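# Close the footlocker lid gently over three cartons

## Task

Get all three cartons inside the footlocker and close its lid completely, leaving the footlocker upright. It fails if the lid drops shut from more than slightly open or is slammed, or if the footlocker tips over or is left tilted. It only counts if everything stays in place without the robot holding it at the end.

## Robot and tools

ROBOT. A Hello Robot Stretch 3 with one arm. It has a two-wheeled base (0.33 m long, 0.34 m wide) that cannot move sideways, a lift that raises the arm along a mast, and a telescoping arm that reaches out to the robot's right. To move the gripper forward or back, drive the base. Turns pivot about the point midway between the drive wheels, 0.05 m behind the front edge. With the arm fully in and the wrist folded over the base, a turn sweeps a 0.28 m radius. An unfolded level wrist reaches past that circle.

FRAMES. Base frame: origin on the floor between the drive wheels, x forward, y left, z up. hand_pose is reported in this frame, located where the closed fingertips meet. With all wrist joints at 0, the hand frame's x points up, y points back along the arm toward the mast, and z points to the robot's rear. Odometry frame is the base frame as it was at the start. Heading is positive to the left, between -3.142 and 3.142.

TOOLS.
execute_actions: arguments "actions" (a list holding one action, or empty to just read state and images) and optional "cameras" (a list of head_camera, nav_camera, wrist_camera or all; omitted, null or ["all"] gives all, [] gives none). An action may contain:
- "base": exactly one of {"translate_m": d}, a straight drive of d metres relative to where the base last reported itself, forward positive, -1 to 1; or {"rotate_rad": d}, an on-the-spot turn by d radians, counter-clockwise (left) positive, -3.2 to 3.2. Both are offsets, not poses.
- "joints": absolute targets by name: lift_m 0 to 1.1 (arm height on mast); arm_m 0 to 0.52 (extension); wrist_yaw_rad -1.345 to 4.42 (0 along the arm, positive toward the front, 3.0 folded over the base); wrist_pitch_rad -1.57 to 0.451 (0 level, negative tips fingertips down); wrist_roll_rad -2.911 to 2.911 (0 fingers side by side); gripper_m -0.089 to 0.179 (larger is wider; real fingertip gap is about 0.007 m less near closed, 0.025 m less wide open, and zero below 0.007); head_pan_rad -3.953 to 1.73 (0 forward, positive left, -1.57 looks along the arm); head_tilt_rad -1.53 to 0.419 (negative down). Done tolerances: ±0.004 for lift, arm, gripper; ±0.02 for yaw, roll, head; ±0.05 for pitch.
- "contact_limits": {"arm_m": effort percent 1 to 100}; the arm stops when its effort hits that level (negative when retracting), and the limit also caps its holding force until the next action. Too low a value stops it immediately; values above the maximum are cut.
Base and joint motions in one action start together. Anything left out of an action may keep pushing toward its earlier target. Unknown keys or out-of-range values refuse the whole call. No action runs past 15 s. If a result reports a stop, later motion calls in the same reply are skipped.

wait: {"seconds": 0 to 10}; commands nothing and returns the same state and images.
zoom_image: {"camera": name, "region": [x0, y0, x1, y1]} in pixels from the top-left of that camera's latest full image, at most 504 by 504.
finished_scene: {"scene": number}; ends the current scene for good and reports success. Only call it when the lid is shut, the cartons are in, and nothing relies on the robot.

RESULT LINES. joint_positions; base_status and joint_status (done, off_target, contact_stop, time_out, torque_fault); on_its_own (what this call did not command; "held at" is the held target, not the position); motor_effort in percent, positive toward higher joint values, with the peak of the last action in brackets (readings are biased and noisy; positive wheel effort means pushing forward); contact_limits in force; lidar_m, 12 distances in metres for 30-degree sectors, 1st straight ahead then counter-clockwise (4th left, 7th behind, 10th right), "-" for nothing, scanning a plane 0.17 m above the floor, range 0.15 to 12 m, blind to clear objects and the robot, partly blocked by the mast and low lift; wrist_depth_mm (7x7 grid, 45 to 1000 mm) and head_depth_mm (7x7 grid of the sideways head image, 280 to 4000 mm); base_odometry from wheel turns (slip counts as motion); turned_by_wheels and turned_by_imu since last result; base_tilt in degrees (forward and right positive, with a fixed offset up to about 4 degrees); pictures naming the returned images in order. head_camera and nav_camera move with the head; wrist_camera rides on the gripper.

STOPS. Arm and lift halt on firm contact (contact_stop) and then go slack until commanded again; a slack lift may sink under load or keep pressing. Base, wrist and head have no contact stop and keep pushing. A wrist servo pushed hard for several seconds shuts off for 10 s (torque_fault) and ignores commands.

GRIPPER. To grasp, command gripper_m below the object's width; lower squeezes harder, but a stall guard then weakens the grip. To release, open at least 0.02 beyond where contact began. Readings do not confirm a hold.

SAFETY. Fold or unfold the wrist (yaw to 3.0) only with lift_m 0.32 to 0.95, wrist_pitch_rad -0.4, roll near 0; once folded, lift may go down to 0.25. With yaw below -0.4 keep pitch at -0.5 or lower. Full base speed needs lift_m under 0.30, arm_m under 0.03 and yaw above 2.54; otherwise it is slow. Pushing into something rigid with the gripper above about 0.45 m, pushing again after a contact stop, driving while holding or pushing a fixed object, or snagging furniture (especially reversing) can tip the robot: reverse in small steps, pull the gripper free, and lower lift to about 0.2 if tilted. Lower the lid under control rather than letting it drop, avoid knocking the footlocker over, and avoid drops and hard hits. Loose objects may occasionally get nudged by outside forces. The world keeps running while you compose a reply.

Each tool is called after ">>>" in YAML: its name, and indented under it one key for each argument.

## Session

>>> execute_actions:
  actions: []

Scene clock: 0.00 s.
base_odometry: x=+0.000 y=+0.000 heading=+0.000 (m, m, rad; odometry frame)
turned_by_wheels: +0.000 (rad since the last result)
turned_by_imu: +0.000 (rad since the last result)
base_tilt: forward=-0.6 right=-1.5 (deg)
lidar_m: 2.12 2.81 2.09 2.01 1.27 1.15 1.15 1.40 2.20 2.21 2.69 2.10
head_depth_mm: 1943 2423 2428 2453 2427 2371 1965 / 1921 2508 2512 2525 2529 2468 2043 / 1962 2619 2622 2632 2613 2606 2107 / 1954 2705 2755 2744 2719 2734 2156 / 1973 2803 2872 2874 2882 2858 2139 / 1977 2963 2986 3012 2997 2931 2127 / 1975 2979 3133 3181 3137 3118 2123
base_status: not commanded
joint_positions: lift_m=+0.421 arm_m=+0.003 wrist_yaw_rad=+3.059 wrist_pitch_rad=-0.318 wrist_roll_rad=+0.008 gripper_m=+0.037 head_pan_rad=+0.008 head_tilt_rad=+0.004
joint_status: not commanded
motor_effort: left_wheel=+1 right_wheel=+0 lift_m=+21 arm_m=-1 wrist_yaw_rad=+0 wrist_pitch_rad=+5 wrist_roll_rad=+0 gripper_m=+0 head_pan_rad=+0 head_tilt_rad=+2 (%)
hand_pose: x=-0.0018 y=+0.0874 z=+0.4571 quat_wxyz=(+0.141, +0.705, +0.083, +0.691) (m; base frame)
wrist_depth_mm: - - - - - - - / - - - - - - - / - - - - - - - / - - - - - - - / 950 947 - 919 932 874 883 / 773 774 - 741 - 730 741 / 656 662 - 647 631 628 616
pictures: head_camera (sideways: a quarter turn clockwise sets it upright), nav_camera (sideways: a quarter turn counterclockwise sets it upright), wrist_camera
Images, in order (width x height): head_camera 896x504, nav_camera 672x504, wrist_camera 644x364.

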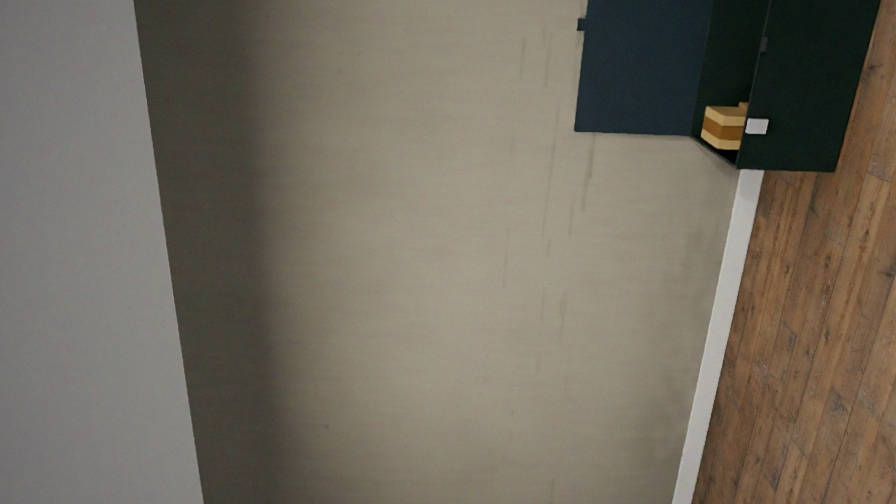

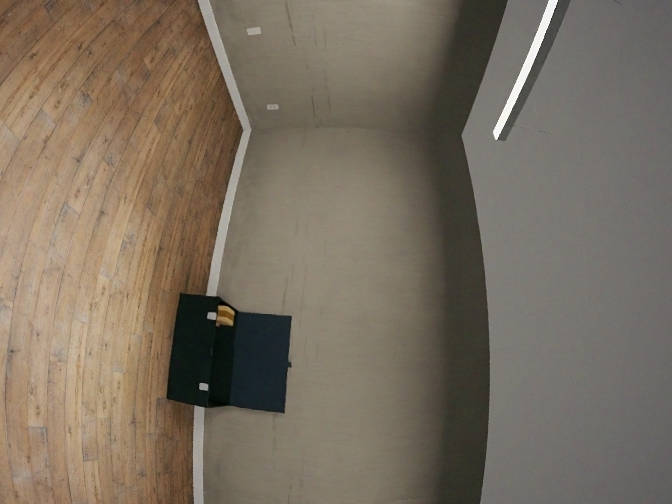

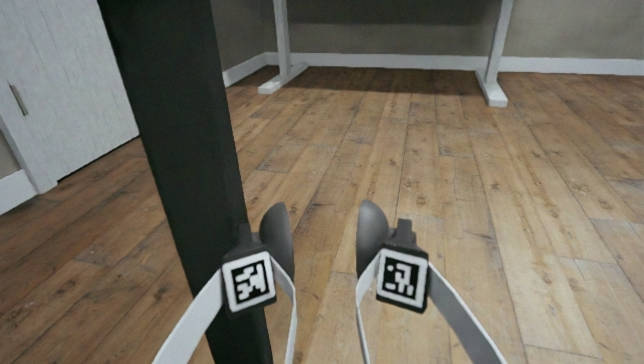

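>>> execute_actions:
  actions:
    - {"base":{"rotate_rad":0.08},"joints":{"lift_m":0.28,"head_tilt_rad":-0.9,"head_pan_rad":-1.0}}
  cameras: []

>>> execute_actions:
  actions:
    - {"base":{"translate_m":1.0}}
  cameras: []

>>> execute_actions:
  actions:
    - {"base":{"translate_m":1.0}}
  cameras: ["head_camera"]

Scene clock: 2.63 s.
base_odometry: x=+0.000 y=+0.000 heading=+0.080 (m, m, rad; odometry frame)
turned_by_wheels: +0.080 (rad since the last result)
turned_by_imu: +0.081 (rad since the last result)
base_tilt: forward=-0.7 right=-1.4 (deg)
lidar_m: 2.14 2.71 2.09 1.78 1.22 1.15 1.17 1.49 2.20 2.24 2.78 2.11
head_depth_mm: 2592 2279 1859 1582 1385 1227 1097 / 2791 2276 1856 1583 1391 1235 1110 / 2755 2273 1871 1592 1395 1233 1139 / 2685 2269 1890 1605 1401 1241 1105 / 2606 2303 1868 1592 1400 1235 1111 / 2447 2273 1912 1606 1400 1238 1113 / 2337 2314 1886 1619 1401 1242 1107
base_status: done
joint_positions: lift_m=+0.280 arm_m=+0.003 wrist_yaw_rad=+3.059 wrist_pitch_rad=-0.318 wrist_roll_rad=+0.008 gripper_m=+0.037 head_pan_rad=-0.993 head_tilt_rad=-0.888
joint_status: all done
motor_effort: left_wheel=-2(5) right_wheel=+3(8) lift_m=+18(14) arm_m=-1(1) wrist_yaw_rad=+0(1) wrist_pitch_rad=+5(5) wrist_roll_rad=+0(0) gripper_m=+0(0) head_pan_rad=-3(49) head_tilt_rad=-7(53) (%)
hand_pose: x=-0.0018 y=+0.0873 z=+0.3158 quat_wxyz=(+0.141, +0.704, +0.083, +0.691) (m; base frame)
wrist_depth_mm: - - - - - - - / - - - - - - - / - - - - - - - / 919 893 881 854 845 845 809 / 715 695 - 682 698 666 646 / 579 579 - 558 - 548 542 / 493 505 - - 472 470 462
pictures: none
No camera images: the call's "cameras" was empty. Leave "cameras" out to get every camera's image.

Scene clock: 7.73 s.
base_odometry: x=+0.997 y=+0.080 heading=+0.080 (m, m, rad; odometry frame)
turned_by_wheels: +0.000 (rad since the last result)
turned_by_imu: +0.006 (rad since the last result)
base_tilt: forward=-0.6 right=-1.5 (deg)
lidar_m: 1.72 2.23 2.12 1.70 2.18 2.04 2.09 2.69 2.62 2.64 1.28 1.21
head_depth_mm: 2114 2253 1858 1594 1386 1213 1097 / 1967 2196 1874 1605 1383 1223 1118 / 1882 2125 1862 1599 1392 1239 1145 / 1772 2035 1769 1604 1392 1231 1111 / 1656 1844 1627 1610 1396 1239 1115 / 1533 1743 1569 1614 1401 1247 1112 / 1481 1673 1555 1573 1402 1239 1107
base_status: done
joint_positions: lift_m=+0.280 arm_m=+0.003 wrist_yaw_rad=+3.059 wrist_pitch_rad=-0.319 wrist_roll_rad=+0.008 gripper_m=+0.037 head_pan_rad=-0.993 head_tilt_rad=-0.889
joint_status: not commanded
motor_effort: left_wheel=-1(5) right_wheel=+3(11) lift_m=+18(18) arm_m=-1(1) wrist_yaw_rad=+1(1) wrist_pitch_rad=+5(5) wrist_roll_rad=+0(0) gripper_m=+0(0) head_pan_rad=-2(3) head_tilt_rad=-6(7) (%)
hand_pose: x=-0.0018 y=+0.0873 z=+0.3157 quat_wxyz=(+0.141, +0.704, +0.083, +0.691) (m; base frame)
wrist_depth_mm: - - - - - - - / - - - - - - - / - - - - - - - / 870 849 870 862 848 820 809 / 718 688 - 682 690 665 650 / 580 572 - 561 - 554 537 / 493 501 - - 471 464 467
pictures: none
No camera images: the call's "cameras" was empty. Leave "cameras" out to get every camera's image.

Scene clock: 12.83 s.
base_odometry: x=+1.994 y=+0.159 heading=+0.080 (m, m, rad; odometry frame)
turned_by_wheels: +0.000 (rad since the last result)
turned_by_imu: +0.006 (rad since the last result)
base_tilt: forward=-0.7 right=-1.5 (deg)
lidar_m: 0.80 1.04 1.70 1.72 2.23 2.94 3.00 3.22 3.03 0.48 0.43 0.79
head_depth_mm: 968 1116 1385 1566 1309 1230 1095 / 905 1035 1256 1494 1133 1212 1118 / 852 972 1162 1346 1040 1190 1145 / 802 915 1083 1275 1324 1233 1107 / 759 877 1027 1245 1399 1229 1111 / 717 826 965 1167 1353 1245 1106 / 686 779 906 1073 1311 1238 1110
base_status: done
joint_positions: lift_m=+0.280 arm_m=+0.003 wrist_yaw_rad=+3.059 wrist_pitch_rad=-0.319 wrist_roll_rad=+0.008 gripper_m=+0.037 head_pan_rad=-0.993 head_tilt_rad=-0.889
joint_status: not commanded
motor_effort: left_wheel=-2(6) right_wheel=+3(9) lift_m=+18(18) arm_m=-1(1) wrist_yaw_rad=+1(1) wrist_pitch_rad=+5(5) wrist_roll_rad=+0(0) gripper_m=+0(0) head_pan_rad=-4(4) head_tilt_rad=-6(8) (%)
hand_pose: x=-0.0018 y=+0.0873 z=+0.3157 quat_wxyz=(+0.142, +0.704, +0.083, +0.691) (m; base frame)
wrist_depth_mm: - - - - - - - / - - - - - - - / - - - - - - - / 903 864 862 845 867 825 807 / 713 696 - 677 701 653 647 / 577 582 - 561 - 544 543 / 492 502 - - 473 469 465
pictures: head_camera (sideways: a quarter turn clockwise sets it upright)
Images, in order (width x height): head_camera 896x504.

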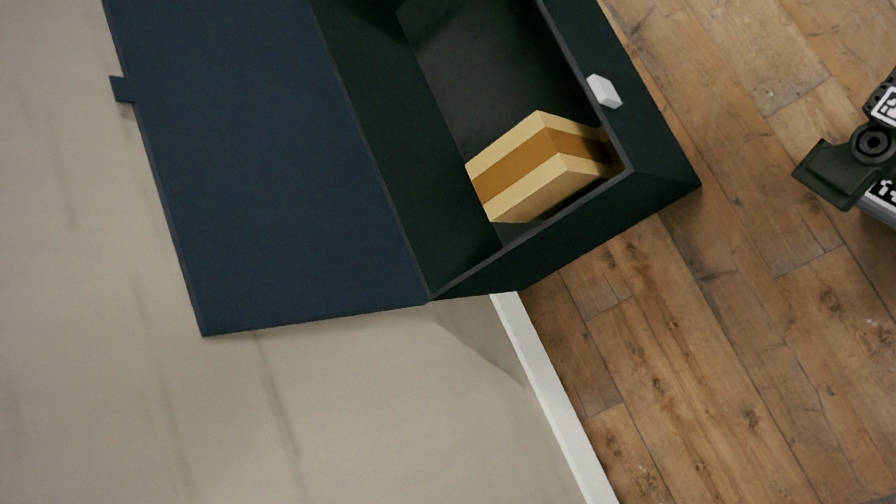

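>>> execute_actions:
  actions:
    - {"base":{"translate_m":0.15}}
  cameras: []

>>> execute_actions:
  actions:
    - {"base":{"rotate_rad":-0.46},"joints":{"head_pan_rad":-1.57,"lift_m":0.57}}
  cameras: []

>>> execute_actions:
  actions:
    - {"base":{"translate_m":0.35},"joints":{"arm_m":0.33,"wrist_pitch_rad":-1.57,"wrist_yaw_rad":3.14,"wrist_roll_rad":1.57,"gripper_m":0.155}}
  cameras: ["head_camera","wrist_camera"]

Scene clock: 15.40 s.
base_odometry: x=+2.143 y=+0.171 heading=+0.079 (m, m, rad; odometry frame)
turned_by_wheels: +0.000 (rad since the last result)
turned_by_imu: +0.001 (rad since the last result)
base_tilt: forward=-0.6 right=-1.5 (deg)
lidar_m: 0.67 0.86 1.63 1.66 2.15 3.05 3.13 3.29 0.90 0.40 0.48 0.65
head_depth_mm: 794 924 1140 1461 1314 1166 1104 / 744 877 1042 1315 1019 1112 1118 / 698 824 961 1184 1198 1214 1138 / 660 769 910 1128 1345 1243 1108 / 623 720 849 1044 1314 1236 1108 / 590 676 795 957 1204 1235 1103 / 561 638 742 881 1088 1225 1108
base_status: done
joint_positions: lift_m=+0.280 arm_m=+0.003 wrist_yaw_rad=+3.059 wrist_pitch_rad=-0.319 wrist_roll_rad=+0.008 gripper_m=+0.037 head_pan_rad=-0.994 head_tilt_rad=-0.889
joint_status: not commanded
motor_effort: left_wheel=-2(8) right_wheel=+4(11) lift_m=+18(18) arm_m=-2(1) wrist_yaw_rad=+1(1) wrist_pitch_rad=+5(5) wrist_roll_rad=+0(0) gripper_m=+0(1) head_pan_rad=-3(3) head_tilt_rad=-7(6) (%)
hand_pose: x=-0.0018 y=+0.0873 z=+0.3157 quat_wxyz=(+0.142, +0.704, +0.083, +0.691) (m; base frame)
wrist_depth_mm: - - - - - - - / - - - - - - - / - - - - - - - / 886 859 864 864 842 819 810 / 704 698 - 680 685 673 652 / 586 575 - 562 - 543 537 / 496 503 - - 471 471 462
pictures: none
No camera images: the call's "cameras" was empty. Leave "cameras" out to get every camera's image.

Scene clock: 18.87 s.
base_odometry: x=+2.143 y=+0.171 heading=-0.380 (m, m, rad; odometry frame)
turned_by_wheels: -0.460 (rad since the last result)
turned_by_imu: -0.466 (rad since the last result)
base_tilt: forward=-0.7 right=-1.5 (deg)
lidar_m: 0.65 0.67 0.91 1.63 1.69 1.90 3.05 3.18 3.23 0.70 0.40 0.51
head_depth_mm: 2685 2239 1871 1580 1379 1228 1106 / 2704 2263 1856 1592 1384 1251 - / 2724 2289 1887 1610 1391 1258 - / 2695 2296 1857 1596 1400 1262 1111 / 2736 2285 1791 1519 1326 1189 1113 / 2610 2226 1596 1566 1181 1102 1111 / 1798 1815 1552 1561 987 1118 1109
base_status: done
joint_positions: lift_m=+0.570 arm_m=+0.003 wrist_yaw_rad=+3.059 wrist_pitch_rad=-0.319 wrist_roll_rad=+0.008 gripper_m=+0.037 head_pan_rad=-1.563 head_tilt_rad=-0.889
joint_status: all done
motor_effort: left_wheel=+3(7) right_wheel=-3(9) lift_m=+24(27) arm_m=-1(1) wrist_yaw_rad=+1(1) wrist_pitch_rad=+5(5) wrist_roll_rad=+0(0) gripper_m=+0(0) head_pan_rad=-4(42) head_tilt_rad=-6(7) (%)
hand_pose: x=-0.0018 y=+0.0873 z=+0.6053 quat_wxyz=(+0.142, +0.704, +0.083, +0.690) (m; base frame)
wrist_depth_mm: - - - - - - 731 / - - - - - - 742 / - - - - - - 760 / - - - - - - 773 / - - - - - - 806 / 993 972 - 972 - 963 802 / 841 829 - 825 806 791 750
pictures: none
No camera images: the call's "cameras" was empty. Leave "cameras" out to get every camera's image.

Scene clock: 23.53 s.
base_odometry: x=+2.468 y=+0.041 heading=-0.380 (m, m, rad; odometry frame)
turned_by_wheels: +0.000 (rad since the last result)
turned_by_imu: +0.002 (rad since the last result)
base_tilt: forward=-0.7 right=-1.4 (deg)
lidar_m: 0.30 0.31 0.42 1.10 1.69 2.19 3.40 3.54 0.37 0.36 0.37 0.32
head_depth_mm: 2685 2263 1858 1592 1383 1235 1109 / 2691 2268 1852 1588 - 1126 - / 2731 2273 1554 1464 1340 1126 1128 / 2703 2275 1571 1620 1340 1065 1123 / 2070 2078 1531 1519 1372 1173 1104 / 1182 1066 1070 1083 1049 1099 1090 / 830 834 785 784 808 859 859
base_status: done
joint_positions: lift_m=+0.570 arm_m=+0.330 wrist_yaw_rad=+3.138 wrist_pitch_rad=-1.560 wrist_roll_rad=+1.565 gripper_m=+0.155 head_pan_rad=-1.563 head_tilt_rad=-0.889
joint_status: all done
joint sent to its limit — the command would take wrist_pitch_rad past its lower limit, so that joint was sent only as far as its limit.
motor_effort: left_wheel=+2(7) right_wheel=-3(4) lift_m=+24(24) arm_m=+2(6) wrist_yaw_rad=+2(3) wrist_pitch_rad=-3(5) wrist_roll_rad=+3(4) gripper_m=+0(84) head_pan_rad=-4(3) head_tilt_rad=-6(6) (%)
hand_pose: x=-0.0213 y=-0.4963 z=+0.4520 quat_wxyz=(+0.704, +0.711, +0.000, +0.001) (m; base frame)
wrist_depth_mm: 584 564 454 555 561 548 559 / 583 600 227 225 569 569 567 / - 286 231 231 576 592 588 / - 284 239 237 607 617 607 / - 474 247 246 575 610 554 / - - 309 254 400 388 393 / 711 720 328 325 345 337 338
pictures: head_camera (sideways: a quarter turn clockwise sets it upright), wrist_camera
Images, in order (width x height): head_camera 896x504, wrist_camera 644x364.

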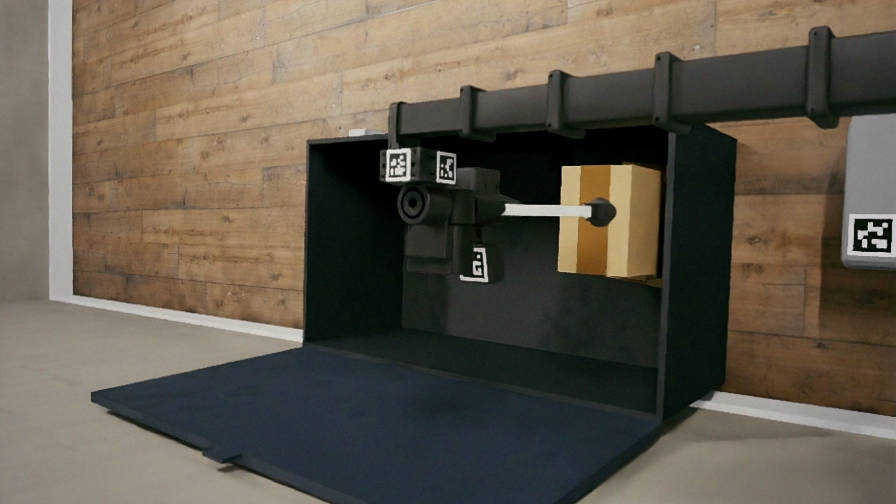

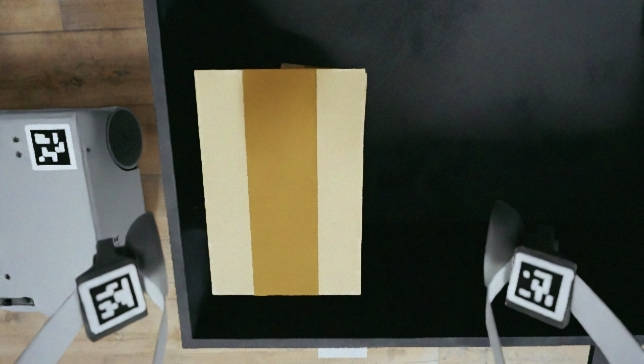

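>>> execute_actions:
  actions:
    - {"base":{"translate_m":0.01},"joints":{"arm_m":0.302,"lift_m":0.51}}
  cameras: []

>>> execute_actions:
  actions:
    - {"joints":{"lift_m":0.465,"gripper_m":0.148}}
  cameras: ["wrist_camera"]

>>> execute_actions:
  actions:
    - {"joints":{"gripper_m":0.075}}
  cameras: []

>>> execute_actions:
  actions:
    - {"joints":{"lift_m":0.48}}
  cameras: ["wrist_camera"]

Scene clock: 25.23 s.
base_odometry: x=+2.477 y=+0.037 heading=-0.380 (m, m, rad; odometry frame)
turned_by_wheels: +0.000 (rad since the last result)
turned_by_imu: +0.000 (rad since the last result)
base_tilt: forward=-0.7 right=-1.5 (deg)
lidar_m: 0.29 0.30 0.41 1.07 1.69 2.21 3.41 3.54 0.37 0.36 0.37 0.30
head_depth_mm: 2676 2260 1865 1605 1393 1223 1098 / 2687 2286 1867 1582 1403 - - / 2715 2247 1561 1601 1142 1120 1133 / 2664 2311 1571 1606 985 1069 1121 / 2012 2026 1518 1513 1355 1169 1104 / 1149 1030 1037 1039 1036 1094 1069 / 800 810 768 758 779 828 832
base_status: done
joint_positions: lift_m=+0.510 arm_m=+0.302 wrist_yaw_rad=+3.138 wrist_pitch_rad=-1.560 wrist_roll_rad=+1.565 gripper_m=+0.155 head_pan_rad=-1.563 head_tilt_rad=-0.889
joint_status: all done
motor_effort: left_wheel=+3(6) right_wheel=-2(4) lift_m=+18(18) arm_m=-4(1) wrist_yaw_rad=+2(2) wrist_pitch_rad=-3(3) wrist_roll_rad=+3(3) gripper_m=+0(1) head_pan_rad=-3(3) head_tilt_rad=-6(7) (%)
hand_pose: x=-0.0213 y=-0.4688 z=+0.3924 quat_wxyz=(+0.704, +0.711, +0.000, +0.001) (m; base frame)
wrist_depth_mm: 517 509 352 500 498 495 499 / 539 530 244 167 510 516 508 / - 223 172 170 170 525 526 / - 221 178 175 178 555 537 / - 227 185 181 183 556 558 / - - 191 187 191 410 417 / - 646 199 195 198 327 322
pictures: none
No camera images: the call's "cameras" was empty. Leave "cameras" out to get every camera's image.

Scene clock: 26.47 s.
base_odometry: x=+2.477 y=+0.037 heading=-0.380 (m, m, rad; odometry frame)
turned_by_wheels: +0.000 (rad since the last result)
turned_by_imu: +0.000 (rad since the last result)
base_tilt: forward=-0.6 right=-1.4 (deg)
lidar_m: 0.29 0.30 0.41 1.07 1.69 2.21 3.42 3.55 0.37 0.36 0.37 0.31
head_depth_mm: 2675 2251 1851 1570 1380 1226 1092 / 2695 2294 1883 1554 1401 - - / 2702 2260 1567 1598 978 1115 1127 / 2733 2270 1575 1607 976 1073 1125 / 2001 2043 1536 1513 1355 1172 1111 / 1142 1025 1039 1039 1032 1100 1073 / 805 814 771 759 782 828 833
base_status: not commanded
joint_positions: lift_m=+0.465 arm_m=+0.302 wrist_yaw_rad=+3.138 wrist_pitch_rad=-1.560 wrist_roll_rad=+1.565 gripper_m=+0.148 head_pan_rad=-1.563 head_tilt_rad=-0.889
joint_status: all done
motor_effort: left_wheel=+3(3) right_wheel=-3(2) lift_m=+18(19) arm_m=-3(3) wrist_yaw_rad=+1(2) wrist_pitch_rad=-3(3) wrist_roll_rad=+3(3) gripper_m=+0(40) head_pan_rad=-5(3) head_tilt_rad=-6(6) (%)
hand_pose: x=-0.0213 y=-0.4688 z=+0.3474 quat_wxyz=(+0.704, +0.711, +0.000, +0.001) (m; base frame)
wrist_depth_mm: 480 175 351 455 452 450 451 / 492 175 122 121 122 466 465 / - 171 126 125 125 487 482 / - 175 130 129 129 498 496 / - 203 134 133 134 519 505 / - - 139 139 138 - 423 / - 219 144 143 143 320 321
pictures: wrist_camera
Images, in order (width x height): wrist_camera 644x364.

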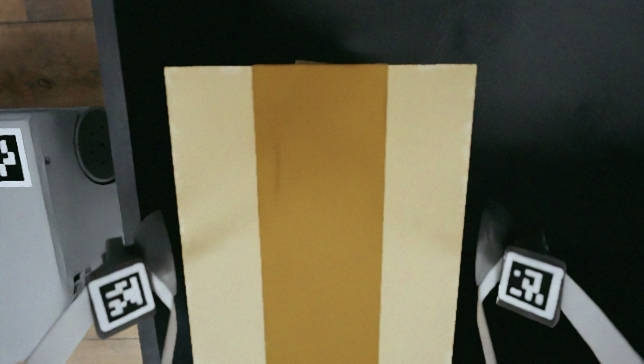

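Scene clock: 27.67 s.
base_odometry: x=+2.477 y=+0.037 heading=-0.380 (m, m, rad; odometry frame)
turned_by_wheels: +0.000 (rad since the last result)
turned_by_imu: +0.000 (rad since the last result)
base_tilt: forward=-0.7 right=-1.5 (deg)
lidar_m: 0.29 0.30 0.41 1.06 1.70 2.21 3.40 3.55 0.37 0.36 0.37 0.30
head_depth_mm: 2685 2225 1873 1591 1383 1224 1097 / 2719 2256 1854 1557 1401 - - / 2698 2280 1575 1588 984 1123 1125 / 2708 2259 1580 1599 974 1074 1124 / 1990 2012 1540 1507 1355 1174 1103 / 1139 1033 1038 1040 1036 1100 1075 / 802 810 769 764 780 827 829
base_status: not commanded
joint_positions: lift_m=+0.465 arm_m=+0.302 wrist_yaw_rad=+3.138 wrist_pitch_rad=-1.558 wrist_roll_rad=+1.566 gripper_m=+0.076 head_pan_rad=-1.563 head_tilt_rad=-0.889
joint_status: all done
motor_effort: left_wheel=+3(2) right_wheel=-2(2) lift_m=+22(22) arm_m=-3(3) wrist_yaw_rad=+2(2) wrist_pitch_rad=-4(4) wrist_roll_rad=+2(3) gripper_m=-18(92) head_pan_rad=-4(3) head_tilt_rad=-7(6) (%)
hand_pose: x=-0.0213 y=-0.4682 z=+0.3471 quat_wxyz=(+0.703, +0.711, +0.000, +0.001) (m; base frame)
wrist_depth_mm: 477 173 341 458 454 452 454 / 493 173 121 121 121 461 465 / - 173 125 124 124 480 484 / - 185 129 129 128 495 501 / - 180 134 133 132 506 506 / - - 139 137 137 - 411 / - 217 144 142 142 325 323
pictures: none
No camera images: the call's "cameras" was empty. Leave "cameras" out to get every camera's image.

Scene clock: 28.50 s.
base_odometry: x=+2.477 y=+0.037 heading=-0.380 (m, m, rad; odometry frame)
turned_by_wheels: +0.000 (rad since the last result)
turned_by_imu: +0.000 (rad since the last result)
base_tilt: forward=-0.7 right=-1.6 (deg)
lidar_m: 0.29 0.30 0.41 1.06 1.70 2.20 3.41 3.54 0.37 0.36 0.37 0.30
head_depth_mm: 2674 2235 1870 1590 1378 1226 1094 / 2717 2278 1859 1555 1410 - - / 2694 2278 1569 1613 966 1122 1125 / 2729 2283 1574 1611 956 1067 1117 / 2013 2024 1531 1507 1352 1172 1111 / 1145 1032 1036 1039 1032 1096 1078 / 805 812 770 760 779 831 832
base_status: not commanded
joint_positions: lift_m=+0.480 arm_m=+0.302 wrist_yaw_rad=+3.138 wrist_pitch_rad=-1.558 wrist_roll_rad=+1.566 gripper_m=+0.076 head_pan_rad=-1.563 head_tilt_rad=-0.889
joint_status: all done
motor_effort: left_wheel=+2(3) right_wheel=-3(2) lift_m=+29(33) arm_m=-3(3) wrist_yaw_rad=+3(2) wrist_pitch_rad=-4(4) wrist_roll_rad=+2(2) gripper_m=-18(18) head_pan_rad=-3(3) head_tilt_rad=-5(7) (%)
hand_pose: x=-0.0213 y=-0.4682 z=+0.3617 quat_wxyz=(+0.703, +0.711, +0.000, +0.001) (m; base frame)
wrist_depth_mm: 496 202 345 463 468 458 466 / 503 186 122 121 121 477 470 / - 184 125 124 124 491 491 / - 188 129 128 128 516 519 / - - 134 132 132 527 519 / - - 139 137 138 - 418 / - 608 144 142 142 322 319
pictures: wrist_camera
Images, in order (width x height): wrist_camera 644x364.

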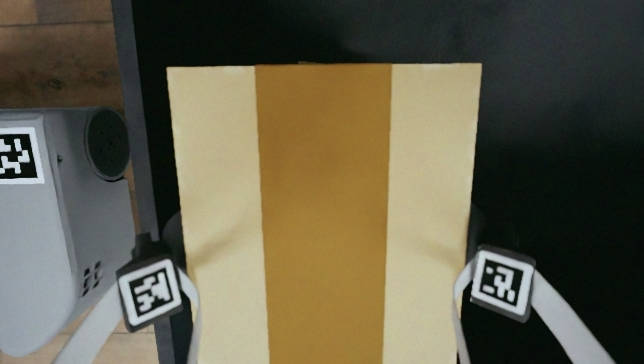

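>>> execute_actions:
  actions:
    - {"joints":{"arm_m":0.49}}
  cameras: []

>>> execute_actions:
  actions:
    - {"joints":{"lift_m":0.234}}
  cameras: ["wrist_camera"]

>>> execute_actions:
  actions:
    - {"joints":{"gripper_m":0.145}}
  cameras: []

>>> execute_actions:
  actions:
    - {"joints":{"lift_m":0.48}}
  cameras: []

>>> execute_actions:
  actions:
    - {"joints":{"wrist_yaw_rad":0,"wrist_roll_rad":0,"arm_m":0,"gripper_m":0.11}}
  cameras: []

>>> execute_actions:
  actions:
    - {"base":{"translate_m":0.19},"joints":{"wrist_pitch_rad":-0.7}}
  cameras: ["wrist_camera","head_camera"]

Scene clock: 31.57 s.
base_odometry: x=+2.477 y=+0.037 heading=-0.380 (m, m, rad; odometry frame)
turned_by_wheels: +0.000 (rad since the last result)
turned_by_imu: +0.000 (rad since the last result)
base_tilt: forward=-0.6 right=-1.4 (deg)
lidar_m: 0.29 0.30 0.41 1.06 1.69 2.20 3.41 3.56 0.37 0.36 0.37 0.30
head_depth_mm: 2690 2251 1871 1589 1385 1220 1096 / 2706 2278 1863 1578 1381 - - / 2709 2271 1917 1280 1290 1121 1128 / 2715 2286 1576 1512 1208 1072 1124 / 2002 2008 1522 1492 1342 1176 1103 / 1141 1026 1037 1040 1031 1100 1071 / 805 808 772 759 782 832 832
base_status: not commanded
joint_positions: lift_m=+0.480 arm_m=+0.490 wrist_yaw_rad=+3.138 wrist_pitch_rad=-1.558 wrist_roll_rad=+1.566 gripper_m=+0.076 head_pan_rad=-1.563 head_tilt_rad=-0.889
joint_status: all done
motor_effort: left_wheel=+3(2) right_wheel=-3(2) lift_m=+29(29) arm_m=+1(2) wrist_yaw_rad=+2(2) wrist_pitch_rad=-4(4) wrist_roll_rad=+2(2) gripper_m=-18(18) head_pan_rad=-5(4) head_tilt_rad=-7(7) (%)
hand_pose: x=-0.0213 y=-0.6558 z=+0.3617 quat_wxyz=(+0.703, +0.711, +0.000, +0.001) (m; base frame)
wrist_depth_mm: 361 468 465 466 463 459 461 / 254 364 121 120 120 474 479 / 260 258 124 123 123 494 489 / 268 266 129 128 127 510 517 / 280 275 133 133 132 528 530 / 330 - 138 138 137 - 415 / 330 318 144 143 143 328 319
pictures: none
No camera images: the call's "cameras" was empty. Leave "cameras" out to get every camera's image.

Scene clock: 34.63 s.
base_odometry: x=+2.477 y=+0.037 heading=-0.380 (m, m, rad; odometry frame)
turned_by_wheels: +0.000 (rad since the last result)
turned_by_imu: +0.000 (rad since the last result)
base_tilt: forward=-0.7 right=-1.4 (deg)
lidar_m: 0.29 0.30 0.41 1.07 1.69 2.21 3.41 3.55 0.37 0.36 0.37 0.30
head_depth_mm: 2697 2247 1863 1584 1383 1222 1092 / 2685 2242 1863 1524 1254 1200 1112 / 2712 2262 1558 1590 1235 1046 1131 / 2727 2294 1581 1610 1261 1068 1121 / 2000 2029 1530 1512 1342 1171 1098 / 1142 1033 1038 1039 1029 1097 1070 / 801 809 770 762 780 831 829
base_status: not commanded
joint_positions: lift_m=+0.234 arm_m=+0.490 wrist_yaw_rad=+3.138 wrist_pitch_rad=-1.558 wrist_roll_rad=+1.566 gripper_m=+0.076 head_pan_rad=-1.563 head_tilt_rad=-0.889
joint_status: all done
motor_effort: left_wheel=+2(2) right_wheel=-3(3) lift_m=+23(26) arm_m=+1(1) wrist_yaw_rad=+2(2) wrist_pitch_rad=-4(4) wrist_roll_rad=+2(2) gripper_m=-18(19) head_pan_rad=-3(4) head_tilt_rad=-7(7) (%)
hand_pose: x=-0.0213 y=-0.6558 z=+0.1161 quat_wxyz=(+0.703, +0.711, +0.000, +0.001) (m; base frame)
wrist_depth_mm: 230 232 233 231 231 231 229 / 146 186 121 120 120 236 237 / 149 191 124 124 123 244 245 / 150 210 128 128 128 251 254 / 152 200 134 133 133 261 262 / 156 - 138 137 137 - 272 / 154 252 144 143 143 282 279
pictures: wrist_camera
Images, in order (width x height): wrist_camera 644x364.

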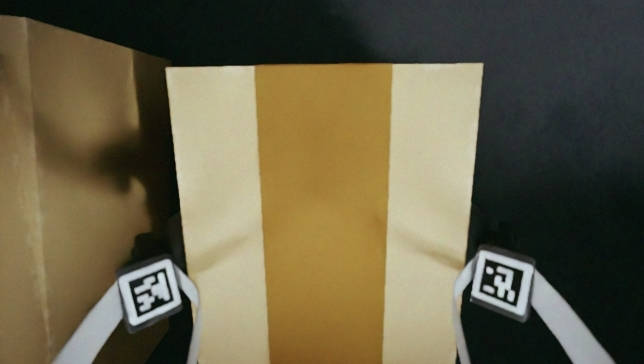

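Scene clock: 35.83 s.
base_odometry: x=+2.477 y=+0.037 heading=-0.380 (m, m, rad; odometry frame)
turned_by_wheels: +0.000 (rad since the last result)
turned_by_imu: +0.000 (rad since the last result)
base_tilt: forward=-0.6 right=-1.4 (deg)
lidar_m: 0.29 0.30 0.41 1.07 1.69 2.21 3.41 3.55 0.37 0.36 0.37 0.30
head_depth_mm: 2707 2233 1853 1596 1381 1239 1100 / 2658 2251 1866 1537 1256 1199 1120 / 2691 2258 1577 1600 1236 1053 1124 / 2677 2263 1579 1605 1270 1065 1116 / 2001 2023 1539 1499 1352 1175 1108 / 1148 1025 1034 1044 1038 1102 1076 / 804 810 767 760 782 830 830
base_status: not commanded
joint_positions: lift_m=+0.234 arm_m=+0.490 wrist_yaw_rad=+3.138 wrist_pitch_rad=-1.559 wrist_roll_rad=+1.566 gripper_m=+0.145 head_pan_rad=-1.563 head_tilt_rad=-0.889
joint_status: all done
motor_effort: left_wheel=+2(3) right_wheel=-3(4) lift_m=+23(23) arm_m=+1(1) wrist_yaw_rad=+2(2) wrist_pitch_rad=-4(4) wrist_roll_rad=+2(2) gripper_m=+0(80) head_pan_rad=-3(2) head_tilt_rad=-5(7) (%)
hand_pose: x=-0.0213 y=-0.6560 z=+0.1161 quat_wxyz=(+0.703, +0.711, +0.000, +0.001) (m; base frame)
wrist_depth_mm: 230 233 234 232 233 233 232 / 148 188 127 126 126 238 239 / 150 194 130 129 129 247 246 / 151 214 134 134 134 253 256 / 154 203 138 137 138 261 265 / 154 - 144 143 143 274 272 / - 232 149 148 148 284 282
pictures: none
No camera images: the call's "cameras" was empty. Leave "cameras" out to get every camera's image.

Scene clock: 38.90 s.
base_odometry: x=+2.477 y=+0.037 heading=-0.380 (m, m, rad; odometry frame)
turned_by_wheels: +0.000 (rad since the last result)
turned_by_imu: +0.000 (rad since the last result)
base_tilt: forward=-0.6 right=-1.4 (deg)
lidar_m: 0.29 0.30 0.41 1.06 1.69 2.21 3.41 3.56 0.37 0.36 0.37 0.31
head_depth_mm: 2697 2260 1862 1596 1382 1229 1100 / 2674 2248 1866 1590 1380 - - / 2725 2274 1920 1532 1271 1127 1128 / 2738 2266 1583 1534 1263 1071 1120 / 1986 2012 1534 1512 1344 1171 1105 / 1145 1029 1038 1042 1034 1098 1076 / 803 809 768 759 775 831 833
base_status: not commanded
joint_positions: lift_m=+0.480 arm_m=+0.490 wrist_yaw_rad=+3.138 wrist_pitch_rad=-1.559 wrist_roll_rad=+1.566 gripper_m=+0.145 head_pan_rad=-1.563 head_tilt_rad=-0.889
joint_status: all done
motor_effort: left_wheel=+3(2) right_wheel=-4(4) lift_m=+24(25) arm_m=+1(1) wrist_yaw_rad=+2(1) wrist_pitch_rad=-3(4) wrist_roll_rad=+2(2) gripper_m=+0(0) head_pan_rad=-4(3) head_tilt_rad=-5(7) (%)
hand_pose: x=-0.0213 y=-0.6562 z=+0.3620 quat_wxyz=(+0.703, +0.711, +0.000, +0.001) (m; base frame)
wrist_depth_mm: 366 464 473 463 472 463 460 / 256 362 481 480 479 481 483 / 261 260 413 379 501 498 494 / 268 269 443 393 516 514 514 / 280 277 466 402 531 526 518 / 331 - 431 424 426 400 410 / 328 320 333 331 329 326 322
pictures: none
No camera images: the call's "cameras" was empty. Leave "cameras" out to get every camera's image.

Scene clock: 43.67 s.
base_odometry: x=+2.477 y=+0.037 heading=-0.380 (m, m, rad; odometry frame)
turned_by_wheels: +0.000 (rad since the last result)
turned_by_imu: +0.000 (rad since the last result)
base_tilt: forward=-0.6 right=-1.6 (deg)
lidar_m: 0.29 0.30 0.41 1.07 1.69 2.21 3.42 3.56 0.37 0.36 0.37 0.30
head_depth_mm: 2702 2235 1863 1581 1387 1230 1095 / 2706 2265 1863 1522 1262 1185 - / 2695 2258 1562 1551 1288 1052 - / 2679 2282 1572 1578 1269 1066 1120 / 1992 2019 1538 1515 1349 1169 1106 / 1134 1033 1033 1042 1029 1102 1075 / 803 807 767 761 778 830 829
base_status: not commanded
joint_positions: lift_m=+0.480 arm_m=+0.003 wrist_yaw_rad=+0.002 wrist_pitch_rad=-1.563 wrist_roll_rad=+0.004 gripper_m=+0.110 head_pan_rad=-1.563 head_tilt_rad=-0.889
joint_status: all done
joint sent to its limit — the command would take arm_m past its lower limit, so that joint was sent only as far as its limit.
motor_effort: left_wheel=+2(3) right_wheel=-4(3) lift_m=+24(24) arm_m=-3(7) wrist_yaw_rad=-1(2) wrist_pitch_rad=-2(3) wrist_roll_rad=-2(0) gripper_m=+0(81) head_pan_rad=-4(3) head_tilt_rad=-6(6) (%)
hand_pose: x=-0.0217 y=-0.1259 z=+0.3621 quat_wxyz=(+0.502, +0.498, -0.502, -0.499) (m; base frame)
wrist_depth_mm: 408 490 491 490 486 490 496 / 409 510 510 504 505 503 504 / 405 521 514 520 522 520 524 / 408 541 541 - - 536 541 / 410 526 553 - - 555 564 / 411 491 579 - - - 586 / 405 581 593 - - 600 605
pictures: none
No camera images: the call's "cameras" was empty. Leave "cameras" out to get every camera's image.

Scene clock: 46.53 s.
base_odometry: x=+2.654 y=-0.033 heading=-0.380 (m, m, rad; odometry frame)
turned_by_wheels: +0.000 (rad since the last result)
turned_by_imu: +0.001 (rad since the last result)
base_tilt: forward=-0.7 right=-1.6 (deg)
lidar_m: - - 0.15 0.38 1.70 2.29 3.60 0.51 0.37 0.36 0.15 -
head_depth_mm: 2691 2252 1865 1361 1168 1101 1101 / 2699 2261 1557 1562 1227 1060 - / 2699 2261 1563 1569 1346 1127 - / 2605 2149 1393 1482 1319 1174 1120 / 705 721 707 641 714 772 777 / 405 411 415 419 422 425 427 / 301 305 308 310 311 313 314
base_status: done
joint_positions: lift_m=+0.480 arm_m=+0.003 wrist_yaw_rad=+0.002 wrist_pitch_rad=-0.718 wrist_roll_rad=+0.004 gripper_m=+0.110 head_pan_rad=-1.563 head_tilt_rad=-0.889
joint_status: all done
motor_effort: left_wheel=+2(6) right_wheel=-2(5) lift_m=+24(24) arm_m=-3(3) wrist_yaw_rad=+0(2) wrist_pitch_rad=+7(9) wrist_roll_rad=-2(2) gripper_m=+1(1) head_pan_rad=-5(4) head_tilt_rad=-7(6) (%)
hand_pose: x=-0.0212 y=-0.3251 z=+0.4319 quat_wxyz=(+0.661, +0.249, -0.663, -0.248) (m; base frame)
wrist_depth_mm: 144 194 376 960 976 639 - / 143 192 364 951 911 662 448 / 162 190 353 791 634 614 436 / 173 204 322 705 425 401 429 / 172 225 291 648 386 370 281 / 170 208 337 337 340 - 347 / 165 251 462 511 530 525 533
pictures: head_camera (sideways: a quarter turn clockwise sets it upright), wrist_camera
Images, in order (width x height): head_camera 896x504, wrist_camera 644x364.

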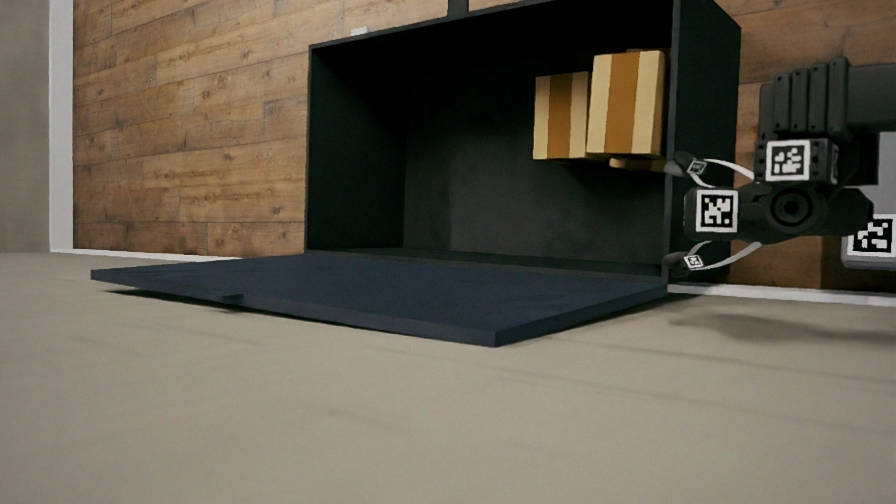

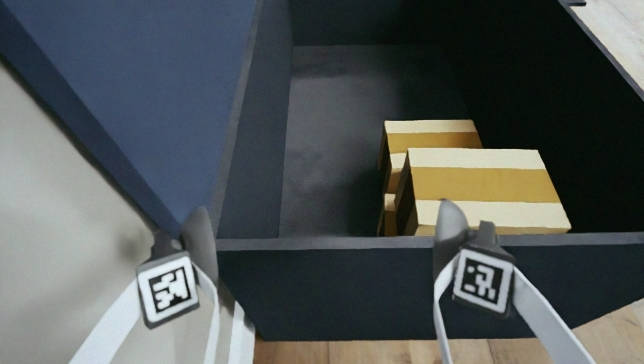

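>>> execute_actions:
  actions:
    - {"joints":{"wrist_pitch_rad":-0.5,"wrist_yaw_rad":0.4,"gripper_m":0.06,"lift_m":0.45}}
  cameras: ["wrist_camera","head_camera"]

Scene clock: 48.07 s.
base_odometry: x=+2.654 y=-0.033 heading=-0.380 (m, m, rad; odometry frame)
turned_by_wheels: +0.000 (rad since the last result)
turned_by_imu: +0.000 (rad since the last result)
base_tilt: forward=-0.6 right=-1.6 (deg)
lidar_m: - - 0.15 0.38 1.69 2.29 3.60 0.51 0.37 0.36 0.15 -
head_depth_mm: 2706 2256 1862 1374 1172 1094 1101 / 2687 2242 1555 1564 1235 1071 - / 2682 2285 1563 1571 1349 1130 - / 2602 2130 1395 1484 1318 999 1125 / 709 719 707 643 713 766 780 / 405 411 414 419 422 425 427 / 301 305 308 310 312 313 314
base_status: not commanded
joint_positions: lift_m=+0.450 arm_m=+0.003 wrist_yaw_rad=+0.391 wrist_pitch_rad=-0.520 wrist_roll_rad=+0.004 gripper_m=+0.060 head_pan_rad=-1.563 head_tilt_rad=-0.889
joint_status: all done
motor_effort: left_wheel=+1(2) right_wheel=-1(3) lift_m=+17(18) arm_m=-3(3) wrist_yaw_rad=+7(7) wrist_pitch_rad=+8(11) wrist_roll_rad=-2(2) gripper_m=+1(82) head_pan_rad=-3(4) head_tilt_rad=-5(5) (%)
hand_pose: x=+0.0586 y=-0.3426 z=+0.4407 quat_wxyz=(+0.705, +0.311, -0.636, -0.046) (m; base frame)
wrist_depth_mm: - 100 132 164 419 805 753 / 87 104 144 179 492 869 783 / 90 109 158 194 608 921 852 / 93 113 168 213 789 832 792 / 97 118 157 252 733 684 657 / 101 124 - 272 583 517 343 / 105 122 207 310 250 348 308
pictures: head_camera (sideways: a quarter turn clockwise sets it upright), wrist_camera
Images, in order (width x height): head_camera 896x504, wrist_camera 644x364.

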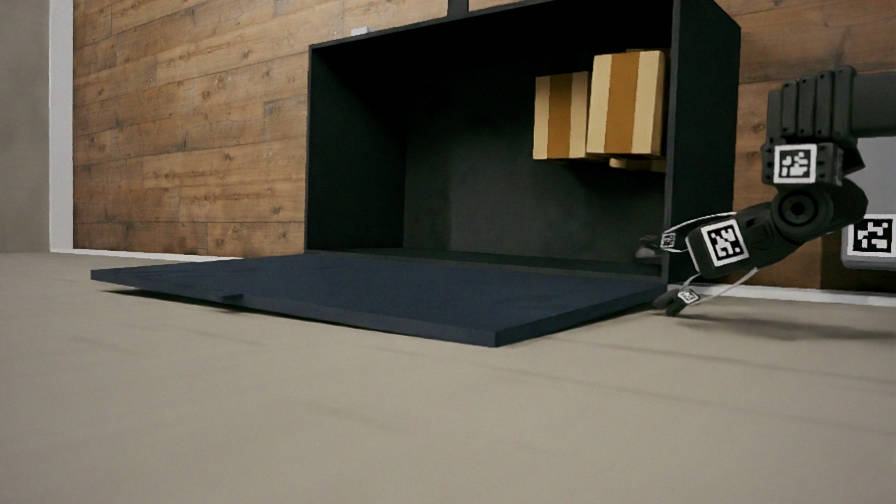

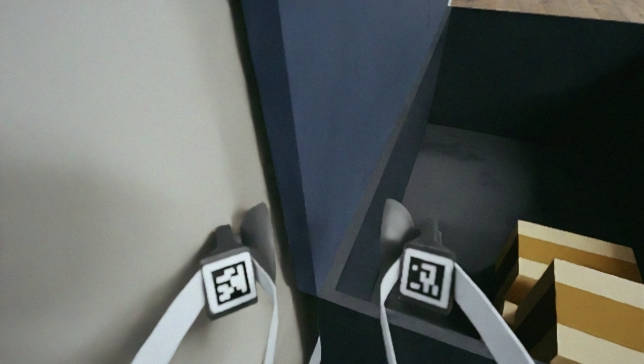

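>>> execute_actions:
  actions:
    - {"joints":{"arm_m":0.04,"lift_m":0.43},"contact_limits":{"arm_m":15}}
  cameras: ["wrist_camera","head_camera"]

Scene clock: 50.50 s.
base_odometry: x=+2.654 y=-0.033 heading=-0.381 (m, m, rad; odometry frame)
turned_by_wheels: -0.001 (rad since the last result)
turned_by_imu: -0.001 (rad since the last result)
base_tilt: forward=-0.7 right=-1.5 (deg)
lidar_m: - - 0.15 0.38 1.69 2.29 3.60 0.51 0.37 0.36 0.15 -
head_depth_mm: 2683 2258 1817 1169 1078 1102 1098 / 2723 1125 917 804 756 1040 - / 2680 2284 1087 931 826 1044 - / 2611 2139 1349 1103 941 1172 1121 / 712 729 737 750 760 768 780 / 407 413 417 421 424 426 428 / 304 306 309 311 313 314 315
base_status: not commanded
joint_positions: lift_m=+0.430 arm_m=+0.040 wrist_yaw_rad=+0.357 wrist_pitch_rad=-0.586 wrist_roll_rad=+0.029 gripper_m=+0.060 head_pan_rad=-1.563 head_tilt_rad=-0.889
joint_status: all done
on_its_own: wrist_yaw_rad is at rest, and its effort (+31) is outside its rest range (-12 to +12)
motor_effort: left_wheel=-5(5) right_wheel=+18(23) lift_m=+26(25) arm_m=-2(9) wrist_yaw_rad=+31(41) wrist_pitch_rad=+32(48) wrist_roll_rad=-14(17) gripper_m=-10(17) head_pan_rad=-4(4) head_tilt_rad=-6(6) (%)
contact_limits: arm_m 15 (drawing in: default 22, maximum 35; extending or still: default 27, maximum 46)
hand_pose: x=+0.0484 y=-0.3726 z=+0.4066 quat_wxyz=(+0.694, +0.320, -0.640, -0.086) (m; base frame)
wrist_depth_mm: 95 114 165 297 344 162 106 / 98 118 173 326 231 131 92 / 101 123 184 294 173 111 83 / 104 127 194 255 139 102 95 / 108 133 180 186 132 484 479 / 109 137 - 214 560 358 299 / 113 135 235 254 210 359 271
pictures: head_camera (sideways: a quarter turn clockwise sets it upright), wrist_camera
Images, in order (width x height): head_camera 896x504, wrist_camera 644x364.

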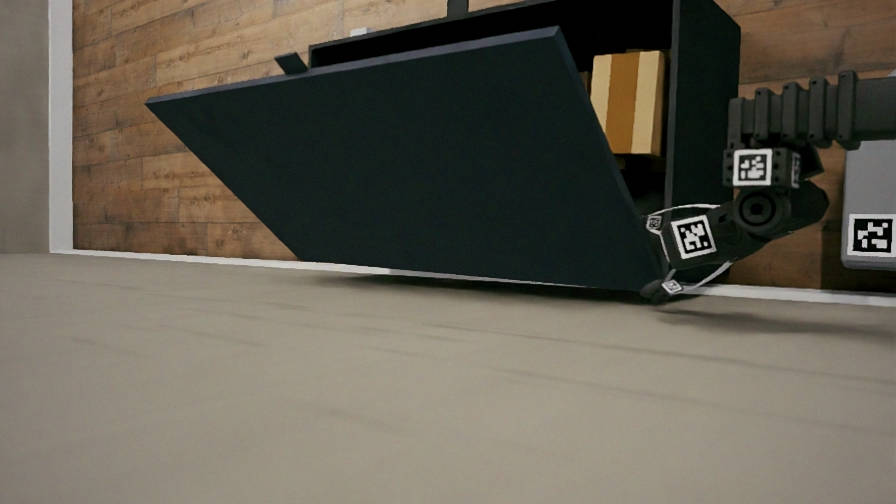

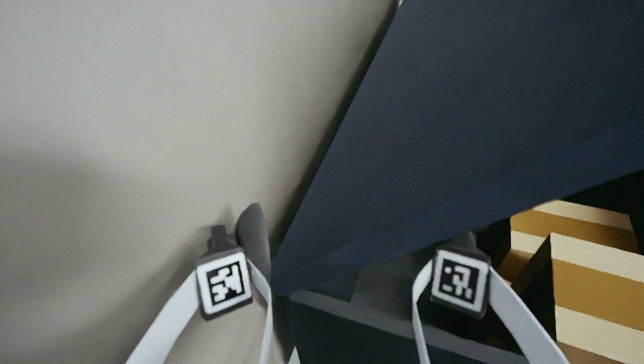

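The lid tipped onto the other finger. Slide up quickly to relieve the load.

>>> execute_actions:
  actions:
    - {"joints":{"lift_m":0.53,"wrist_yaw_rad":0.33,"wrist_pitch_rad":-0.4}}
  cameras: ["wrist_camera","head_camera"]

Scene clock: 54.87 s.
base_odometry: x=+2.654 y=-0.033 heading=-0.380 (m, m, rad; odometry frame)
turned_by_wheels: +0.000 (rad since the last result)
turned_by_imu: +0.001 (rad since the last result)
base_tilt: forward=-0.7 right=-1.5 (deg)
lidar_m: - - 0.15 0.38 1.70 2.29 3.60 0.51 0.37 0.36 0.15 -
head_depth_mm: 2683 2273 1857 1367 1172 1095 1098 / 2719 2307 1544 1555 1232 1031 - / 2717 2121 1465 1490 1343 977 1124 / 2585 1836 1201 928 826 1175 1118 / 710 724 736 748 757 770 777 / 406 410 416 419 423 425 427 / 302 306 308 310 312 313 314
base_status: not commanded
joint_positions: lift_m=+0.530 arm_m=+0.040 wrist_yaw_rad=+0.317 wrist_pitch_rad=-0.442 wrist_roll_rad=+0.012 gripper_m=+0.060 head_pan_rad=-1.563 head_tilt_rad=-0.889
joint_status: all done
motor_effort: left_wheel=+0(3) right_wheel=+5(13) lift_m=+25(38) arm_m=-2(2) wrist_yaw_rad=+9(23) wrist_pitch_rad=+16(74) wrist_roll_rad=-6(15) gripper_m=-3(8) head_pan_rad=-3(3) head_tilt_rad=-7(6) (%)
hand_pose: x=+0.0474 y=-0.3954 z=+0.5371 quat_wxyz=(+0.702, +0.262, -0.661, -0.046) (m; base frame)
wrist_depth_mm: 97 118 172 318 603 69 - / 100 121 180 346 81 831 - / 102 125 187 373 87 863 780 / 105 128 196 367 100 965 754 / 107 132 178 334 114 866 702 / 109 136 - 312 743 768 664 / 111 133 224 347 670 552 550
pictures: head_camera (sideways: a quarter turn clockwise sets it upright), wrist_camera
Images, in order (width x height): head_camera 896x504, wrist_camera 644x364.

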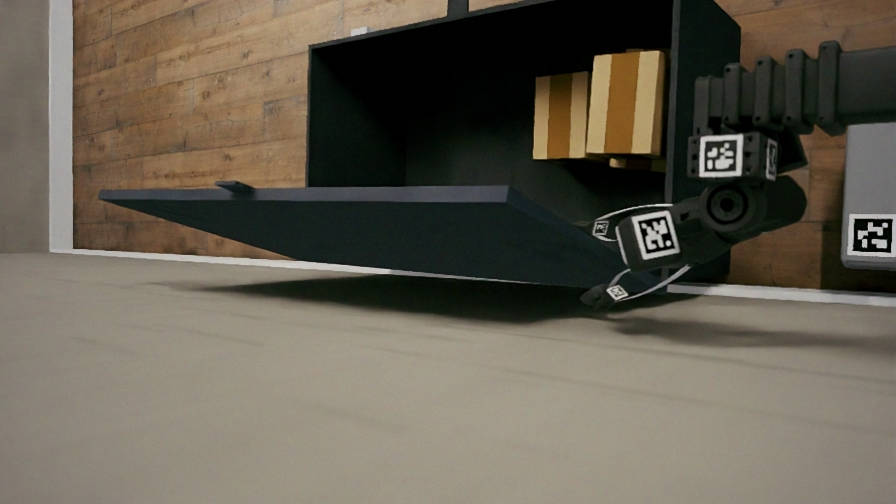

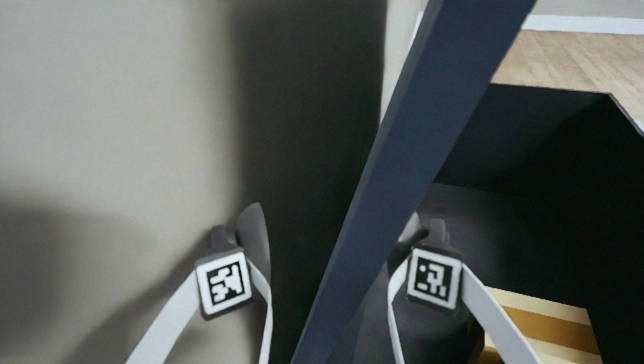

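>>> execute_actions:
  actions:
    - {"joints":{"lift_m":0.575,"wrist_yaw_rad":0,"wrist_pitch_rad":0.02,"wrist_roll_rad":0.27,"arm_m":0.018,"gripper_m":0.05}}
  cameras: ["wrist_camera"]

>>> execute_actions:
  actions:
    - {"base":{"translate_m":-0.11},"joints":{"lift_m":0.53,"wrist_roll_rad":0.6}}
  cameras: ["wrist_camera"]

Scene clock: 56.57 s.
base_odometry: x=+2.654 y=-0.033 heading=-0.380 (m, m, rad; odometry frame)
turned_by_wheels: +0.000 (rad since the last result)
turned_by_imu: +0.000 (rad since the last result)
base_tilt: forward=-0.7 right=-1.6 (deg)
lidar_m: - - 0.15 0.38 1.69 2.29 3.59 0.51 0.37 0.36 0.15 -
head_depth_mm: 2697 2280 1857 1364 1169 1088 1093 / 2678 2249 1560 1583 1231 1034 - / 2725 1081 853 708 1240 - - / 2573 1869 1255 1010 871 1175 1118 / 709 722 735 747 757 766 777 / 405 412 416 419 422 425 427 / 302 306 308 310 312 313 314
base_status: not commanded
joint_positions: lift_m=+0.575 arm_m=+0.018 wrist_yaw_rad=-0.006 wrist_pitch_rad=-0.013 wrist_roll_rad=+0.265 gripper_m=+0.050 head_pan_rad=-1.563 head_tilt_rad=-0.889
joint_status: all done
motor_effort: left_wheel=+1(1) right_wheel=+1(5) lift_m=+24(27) arm_m=-3(6) wrist_yaw_rad=+5(10) wrist_pitch_rad=+13(21) wrist_roll_rad=+2(5) gripper_m=-2(49) head_pan_rad=-3(2) head_tilt_rad=-6(8) (%)
hand_pose: x=-0.0230 y=-0.4191 z=+0.6859 quat_wxyz=(+0.608, +0.002, -0.794, -0.007) (m; base frame)
wrist_depth_mm: 228 348 921 - - - - / 220 315 719 - - - - / 205 288 587 - - - - / 193 265 496 495 - - - / 184 247 374 319 996 973 - / 174 229 - 235 - 830 956 / 165 204 356 178 - 881 572
pictures: wrist_camera
Images, in order (width x height): wrist_camera 644x364.

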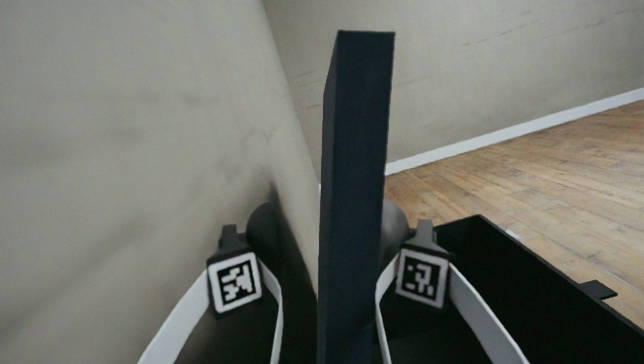

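Scene clock: 58.63 s.
base_odometry: x=+2.552 y=+0.008 heading=-0.380 (m, m, rad; odometry frame)
turned_by_wheels: +0.000 (rad since the last result)
turned_by_imu: -0.001 (rad since the last result)
base_tilt: forward=-0.6 right=-1.5 (deg)
lidar_m: 0.21 0.22 0.30 0.78 1.70 2.27 3.48 3.62 0.37 0.36 0.31 0.22
head_depth_mm: 2690 2255 1866 1586 1388 1202 1097 / 2697 2274 1821 1453 1239 1032 - / 2692 1130 920 766 738 - - / 2695 2255 1090 905 815 1164 1123 / 1466 1480 1297 1124 926 1137 1111 / 833 850 856 864 868 874 878 / 585 591 597 602 604 606 605
base_status: done
joint_positions: lift_m=+0.530 arm_m=+0.018 wrist_yaw_rad=-0.009 wrist_pitch_rad=-0.017 wrist_roll_rad=+0.597 gripper_m=+0.050 head_pan_rad=-1.563 head_tilt_rad=-0.889
joint_status: all done
motor_effort: left_wheel=+0(3) right_wheel=+3(5) lift_m=+19(19) arm_m=-3(3) wrist_yaw_rad=+7(7) wrist_pitch_rad=+14(14) wrist_roll_rad=+2(3) gripper_m=-3(4) head_pan_rad=-4(4) head_tilt_rad=-7(7) (%)
hand_pose: x=-0.0237 y=-0.4190 z=+0.6402 quat_wxyz=(+0.468, +0.000, -0.884, -0.010) (m; base frame)
wrist_depth_mm: 586 - - - - - - / 500 783 - - - - - / 430 646 - 429 - - - / 390 520 904 338 961 - - / 340 454 628 278 973 879 555 / 310 389 - 234 543 889 536 / 282 338 499 200 958 802 630
pictures: wrist_camera
Images, in order (width x height): wrist_camera 644x364.

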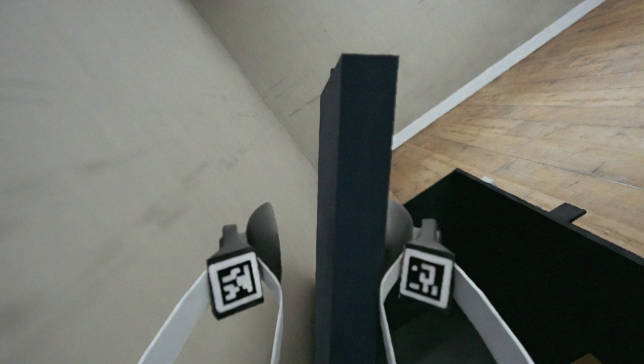

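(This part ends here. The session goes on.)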